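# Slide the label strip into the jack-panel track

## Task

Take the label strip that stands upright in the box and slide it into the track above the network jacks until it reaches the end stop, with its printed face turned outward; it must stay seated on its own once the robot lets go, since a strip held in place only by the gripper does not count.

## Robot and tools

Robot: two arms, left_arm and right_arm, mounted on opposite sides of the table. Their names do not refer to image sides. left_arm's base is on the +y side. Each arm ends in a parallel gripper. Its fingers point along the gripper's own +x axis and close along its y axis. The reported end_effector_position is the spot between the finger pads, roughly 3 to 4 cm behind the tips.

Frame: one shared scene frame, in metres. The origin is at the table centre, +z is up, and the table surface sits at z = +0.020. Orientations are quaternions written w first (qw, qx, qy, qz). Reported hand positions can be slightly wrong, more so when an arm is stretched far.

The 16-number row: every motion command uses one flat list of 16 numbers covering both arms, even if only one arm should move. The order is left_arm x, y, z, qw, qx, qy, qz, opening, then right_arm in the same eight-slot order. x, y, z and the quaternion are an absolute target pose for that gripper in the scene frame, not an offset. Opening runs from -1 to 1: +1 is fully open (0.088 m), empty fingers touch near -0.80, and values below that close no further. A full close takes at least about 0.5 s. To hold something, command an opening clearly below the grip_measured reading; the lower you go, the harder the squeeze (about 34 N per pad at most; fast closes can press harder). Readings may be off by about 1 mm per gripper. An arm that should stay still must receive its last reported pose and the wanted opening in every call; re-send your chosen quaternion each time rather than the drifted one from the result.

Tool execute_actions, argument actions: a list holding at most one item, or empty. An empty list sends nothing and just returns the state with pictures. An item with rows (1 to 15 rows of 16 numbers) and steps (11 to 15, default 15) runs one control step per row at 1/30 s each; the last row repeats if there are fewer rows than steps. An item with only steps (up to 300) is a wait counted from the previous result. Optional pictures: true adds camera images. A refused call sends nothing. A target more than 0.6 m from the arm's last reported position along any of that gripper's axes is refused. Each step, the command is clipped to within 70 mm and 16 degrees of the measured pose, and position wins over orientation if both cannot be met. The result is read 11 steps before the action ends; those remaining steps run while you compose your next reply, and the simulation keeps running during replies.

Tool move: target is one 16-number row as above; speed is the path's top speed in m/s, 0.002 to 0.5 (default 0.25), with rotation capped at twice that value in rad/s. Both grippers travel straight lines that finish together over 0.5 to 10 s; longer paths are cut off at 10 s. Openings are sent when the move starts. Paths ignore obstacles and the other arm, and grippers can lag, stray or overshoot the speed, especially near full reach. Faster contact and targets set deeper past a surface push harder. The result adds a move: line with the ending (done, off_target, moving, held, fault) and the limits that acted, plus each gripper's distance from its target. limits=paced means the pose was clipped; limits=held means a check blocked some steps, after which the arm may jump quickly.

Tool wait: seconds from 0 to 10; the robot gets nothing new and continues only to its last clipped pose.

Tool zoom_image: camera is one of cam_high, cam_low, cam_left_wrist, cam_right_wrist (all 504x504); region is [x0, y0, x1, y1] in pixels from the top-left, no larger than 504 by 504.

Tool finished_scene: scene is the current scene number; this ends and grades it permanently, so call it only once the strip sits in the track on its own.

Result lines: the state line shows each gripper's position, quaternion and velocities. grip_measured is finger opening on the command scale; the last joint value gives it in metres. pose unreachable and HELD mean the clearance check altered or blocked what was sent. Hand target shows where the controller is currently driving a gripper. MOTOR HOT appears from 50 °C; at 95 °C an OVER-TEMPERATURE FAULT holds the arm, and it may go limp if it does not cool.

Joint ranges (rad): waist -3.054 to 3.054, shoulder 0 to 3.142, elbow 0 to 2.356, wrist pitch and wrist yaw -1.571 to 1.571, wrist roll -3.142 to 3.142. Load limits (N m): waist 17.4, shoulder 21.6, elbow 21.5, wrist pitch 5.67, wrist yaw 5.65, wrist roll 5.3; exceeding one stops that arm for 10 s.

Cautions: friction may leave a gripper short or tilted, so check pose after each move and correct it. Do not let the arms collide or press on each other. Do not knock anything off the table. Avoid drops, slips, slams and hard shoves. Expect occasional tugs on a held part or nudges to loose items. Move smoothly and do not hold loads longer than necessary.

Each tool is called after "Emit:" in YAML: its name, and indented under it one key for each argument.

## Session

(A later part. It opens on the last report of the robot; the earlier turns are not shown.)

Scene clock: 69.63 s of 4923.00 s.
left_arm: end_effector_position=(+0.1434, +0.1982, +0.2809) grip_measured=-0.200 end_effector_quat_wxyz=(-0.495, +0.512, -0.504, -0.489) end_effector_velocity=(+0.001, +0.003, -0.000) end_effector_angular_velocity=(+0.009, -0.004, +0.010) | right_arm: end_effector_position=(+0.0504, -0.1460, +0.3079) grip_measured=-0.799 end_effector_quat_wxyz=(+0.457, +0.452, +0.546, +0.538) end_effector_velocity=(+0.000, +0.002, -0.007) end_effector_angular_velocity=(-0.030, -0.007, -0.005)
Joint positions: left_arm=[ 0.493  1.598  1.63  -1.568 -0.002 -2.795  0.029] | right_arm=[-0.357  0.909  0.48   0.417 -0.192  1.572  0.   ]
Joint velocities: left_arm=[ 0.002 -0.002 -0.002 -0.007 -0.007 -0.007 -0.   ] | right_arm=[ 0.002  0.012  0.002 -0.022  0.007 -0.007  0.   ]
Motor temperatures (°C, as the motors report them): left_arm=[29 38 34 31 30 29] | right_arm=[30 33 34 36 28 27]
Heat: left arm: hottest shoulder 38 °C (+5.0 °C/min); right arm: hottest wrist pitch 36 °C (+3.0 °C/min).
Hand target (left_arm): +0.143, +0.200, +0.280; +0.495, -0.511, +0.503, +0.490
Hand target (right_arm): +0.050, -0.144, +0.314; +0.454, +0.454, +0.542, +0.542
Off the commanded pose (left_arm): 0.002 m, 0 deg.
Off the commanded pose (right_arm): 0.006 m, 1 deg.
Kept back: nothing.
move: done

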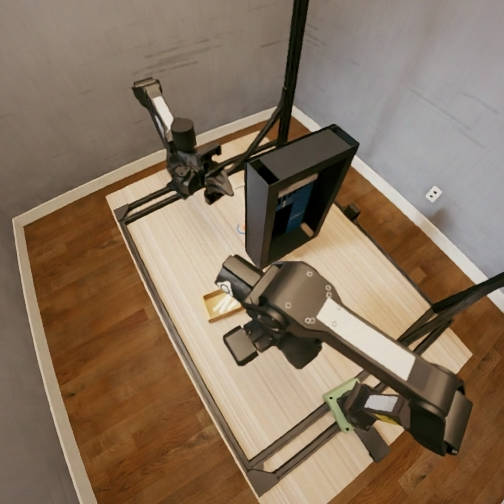

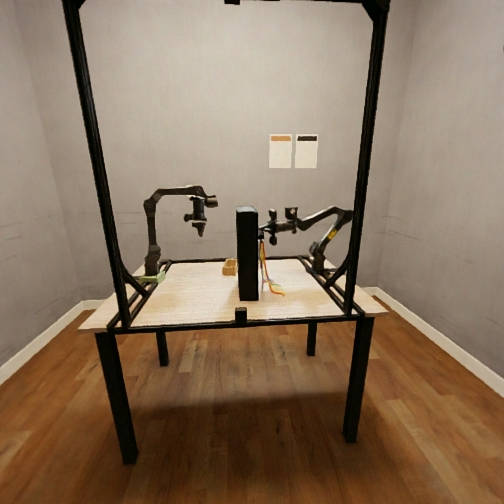

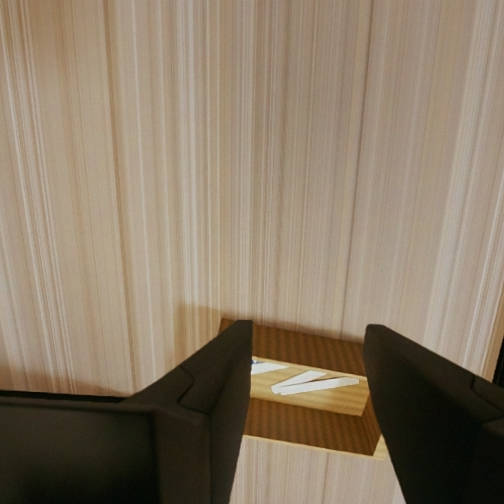

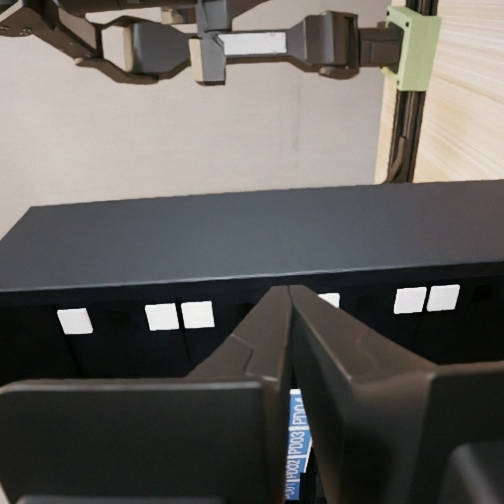

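Emit:
move:
  target: [0.143,0.2,0.28,0.495,-0.511,0.503,0.49,-0.2,-0.012,-0.143,0.313,0.4545,0.4545,0.5417,0.5417,-0.85]
  speed: 0.025

Emit:
move:
  target: [0.143,0.2,0.28,0.495,-0.511,0.503,0.49,-0.2,0.0,-0.18,0.31,0.4545,0.4545,0.5417,0.5417,-0.85]
  speed: 0.05

Emit:
move:
  target: [0.143,0.2,0.28,0.495,-0.511,0.503,0.49,-0.2,-0.04,-0.19,0.31,0.4545,0.4545,0.5417,0.5417,0.3]
  speed: 0.08

Scene clock: 72.80 s of 4923.00 s.
left_arm: end_effector_position=(+0.1433, +0.1982, +0.2810) grip_measured=-0.200 end_effector_quat_wxyz=(-0.495, +0.512, -0.504, -0.489) end_effector_velocity=(-0.002, -0.001, +0.001) end_effector_angular_velocity=(-0.014, +0.003, +0.005) | right_arm: end_effector_position=(-0.0051, -0.1446, +0.3069) grip_measured=-0.799 end_effector_quat_wxyz=(+0.464, +0.458, +0.539, +0.534) end_effector_velocity=(-0.001, +0.001, +0.000) end_effector_angular_velocity=(+0.001, +0.008, +0.005)
Joint positions: left_arm=[ 0.493  1.598  1.63  -1.568 -0.002 -2.795  0.029] | right_arm=[-0.028  0.965  0.495  0.458  0.162  1.572  0.   ]
Joint velocities: left_arm=[-0.002 -0.007 -0.002  0.007  0.007 -0.007 -0.   ] | right_arm=[-0.002  0.007  0.002  0.007 -0.007  0.007  0.   ]
Motor temperatures (°C, as the motors report them): left_arm=[29 38 34 31 30 29] | right_arm=[30 33 34 36 28 27]
Heat: left arm: hottest shoulder 38 °C (+5.0 °C/min); right arm: hottest wrist pitch 36 °C (+3.0 °C/min).
Hand target (left_arm): +0.143, +0.200, +0.280; +0.495, -0.511, +0.503, +0.490
Hand target (right_arm): -0.012, -0.143, +0.313; +0.454, +0.455, +0.542, +0.541
Off the commanded pose (left_arm): 0.002 m, 0 deg.
Off the commanded pose (right_arm): 0.009 m, 1 deg.
Kept back: nothing.
move: off_target (right_arm)

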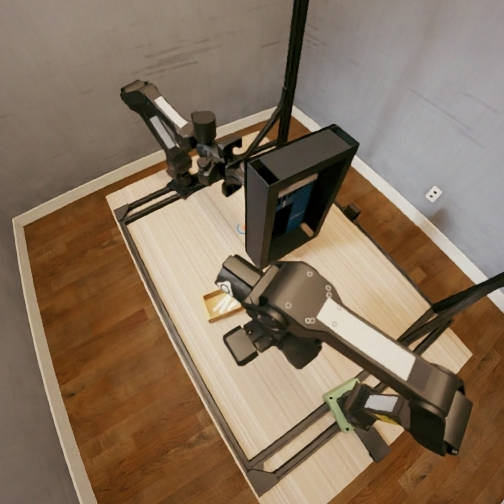

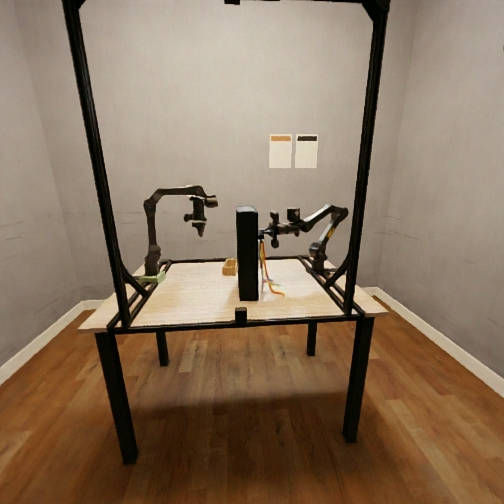

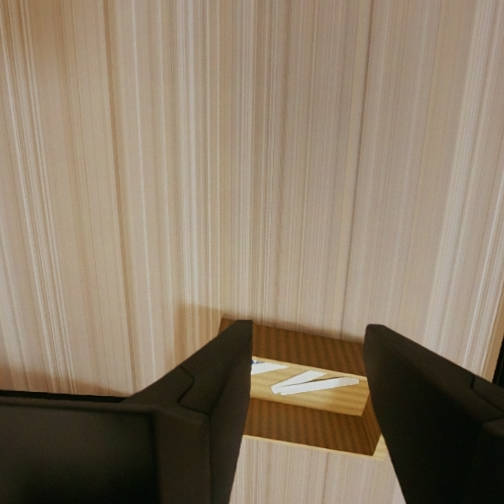

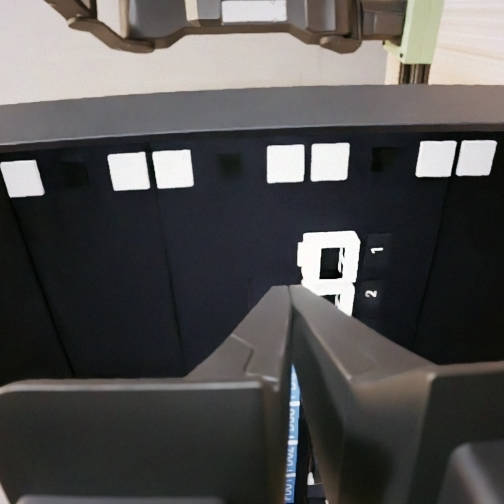

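Scene clock: 73.90 s of 4923.00 s.
left_arm: end_effector_position=(+0.1433, +0.1982, +0.2810) grip_measured=-0.200 end_effector_quat_wxyz=(-0.495, +0.512, -0.504, -0.489) end_effector_velocity=(-0.001, +0.003, -0.001) end_effector_angular_velocity=(+0.014, -0.002, +0.005) | right_arm: end_effector_position=(+0.0011, -0.1785, +0.3144) grip_measured=-0.799 end_effector_quat_wxyz=(+0.454, +0.459, +0.539, +0.541) end_effector_velocity=(+0.000, -0.001, -0.006) end_effector_angular_velocity=(-0.020, -0.014, +0.005)
Joint positions: left_arm=[ 0.493  1.598  1.63  -1.568 -0.002 -2.795  0.029] | right_arm=[-0.014  0.763  0.446  0.324  0.159  1.572  0.   ]
Joint velocities: left_arm=[-0.002 -0.002 -0.007 -0.007 -0.007 -0.007 -0.   ] | right_arm=[-0.002 -0.007 -0.007 -0.022 -0.007 -0.007  0.   ]
Motor temperatures (°C, as the motors report them): left_arm=[29 38 34 31 30 29] | right_arm=[30 33 34 36 28 27]
Heat: left arm: hottest shoulder 38 °C (+5.0 °C/min); right arm: hottest wrist pitch 36 °C (+3.0 °C/min).
Hand target (left_arm): +0.143, +0.200, +0.280; +0.495, -0.511, +0.503, +0.490
Hand target (right_arm): +0.000, -0.180, +0.310; +0.455, +0.454, +0.542, +0.542
Off the commanded pose (left_arm): 0.002 m, 0 deg.
Off the commanded pose (right_arm): 0.005 m, 1 deg.
Kept back: nothing.
move: done

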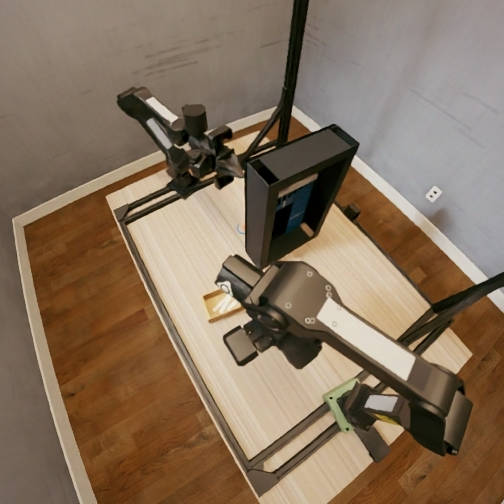

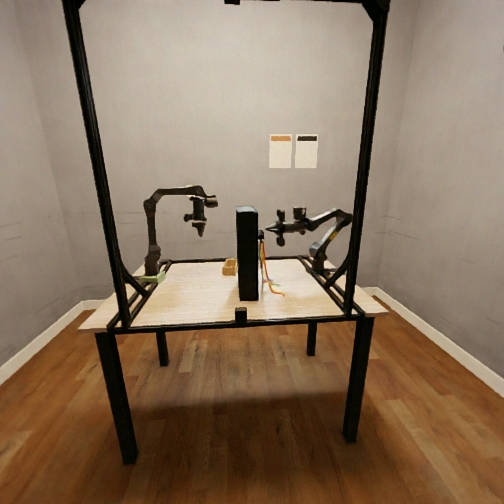

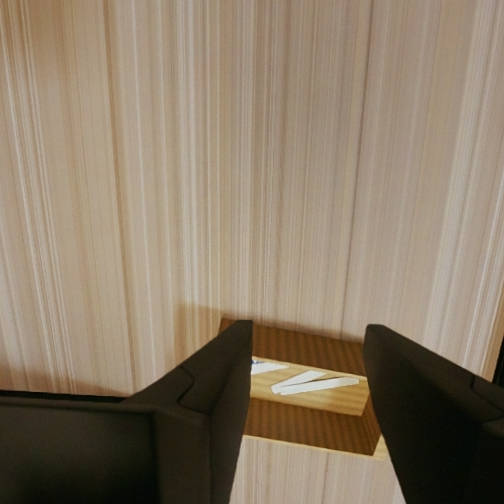

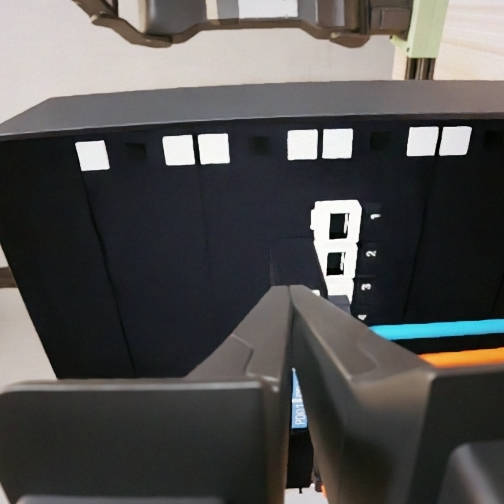

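Scene clock: 74.80 s of 4923.00 s.
left_arm: end_effector_position=(+0.1433, +0.1982, +0.2810) grip_measured=-0.200 end_effector_quat_wxyz=(-0.495, +0.512, -0.504, -0.489) end_effector_velocity=(-0.000, +0.002, +0.001) end_effector_angular_velocity=(+0.005, -0.006, +0.005) | right_arm: end_effector_position=(-0.0391, -0.1903, +0.3102) grip_measured=+0.300 end_effector_quat_wxyz=(+0.453, +0.455, +0.542, +0.542) end_effector_velocity=(-0.002, -0.000, -0.002) end_effector_angular_velocity=(-0.001, -0.009, -0.005)
Joint positions: left_arm=[ 0.493  1.598  1.63  -1.568 -0.002 -2.795  0.029] | right_arm=[0.251 0.806 0.446 0.36  0.415 1.572 0.054]
Joint velocities: left_arm=[-0.002 -0.002  0.002 -0.007 -0.007 -0.007  0.   ] | right_arm=[ 0.017  0.007 -0.002  0.007  0.022 -0.007 -0.   ]
Motor temperatures (°C, as the motors report them): left_arm=[29 38 34 31 30 29] | right_arm=[30 33 34 36 28 27]
Heat: left arm: hottest shoulder 38 °C (+5.0 °C/min); right arm: hottest wrist pitch 36 °C (+3.0 °C/min).
Hand target (left_arm): +0.143, +0.200, +0.280; +0.495, -0.511, +0.503, +0.490
Hand target (right_arm): -0.040, -0.190, +0.310; +0.454, +0.455, +0.542, +0.541
Off the commanded pose (left_arm): 0.002 m, 0 deg.
Off the commanded pose (right_arm): 0.001 m, 0 deg.
Kept back: nothing.
move: done

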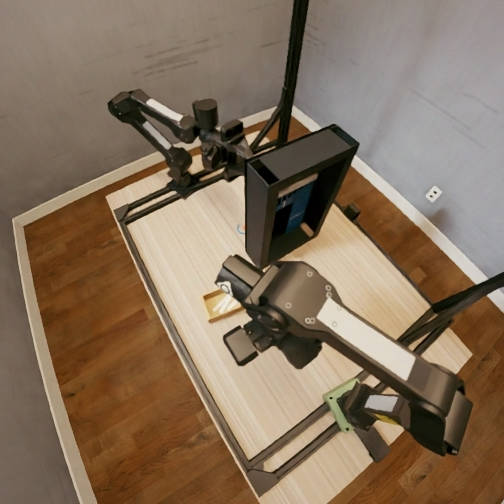

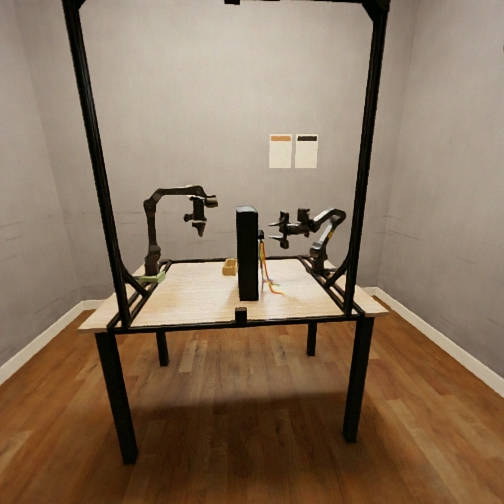

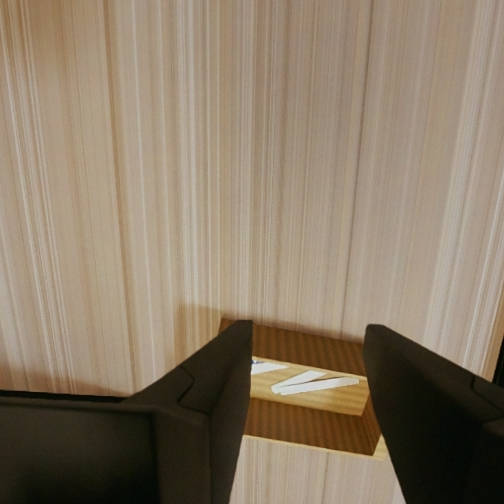

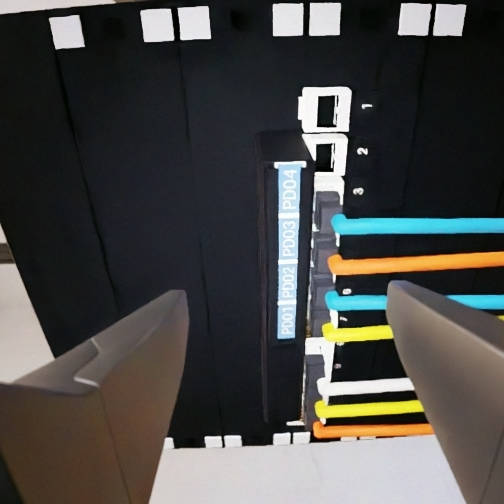

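Emit:
zoom_image:
  camera: "cam_right_wrist"
  region: [230,120,350,380]

Region (230, 120, 350, 380) of cam_right_wrist's 504x504 image, scaled by 1.938, with more detail than that image has; it fills the left 233 columns of this view, and the rest is white.

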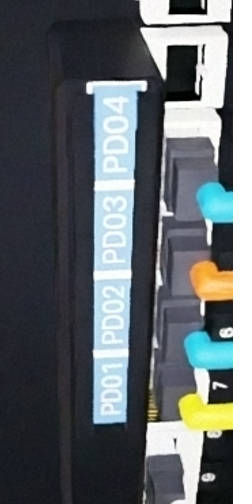

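Emit:
finished_scene:
  scene: 2

The scene is finished: the task was done.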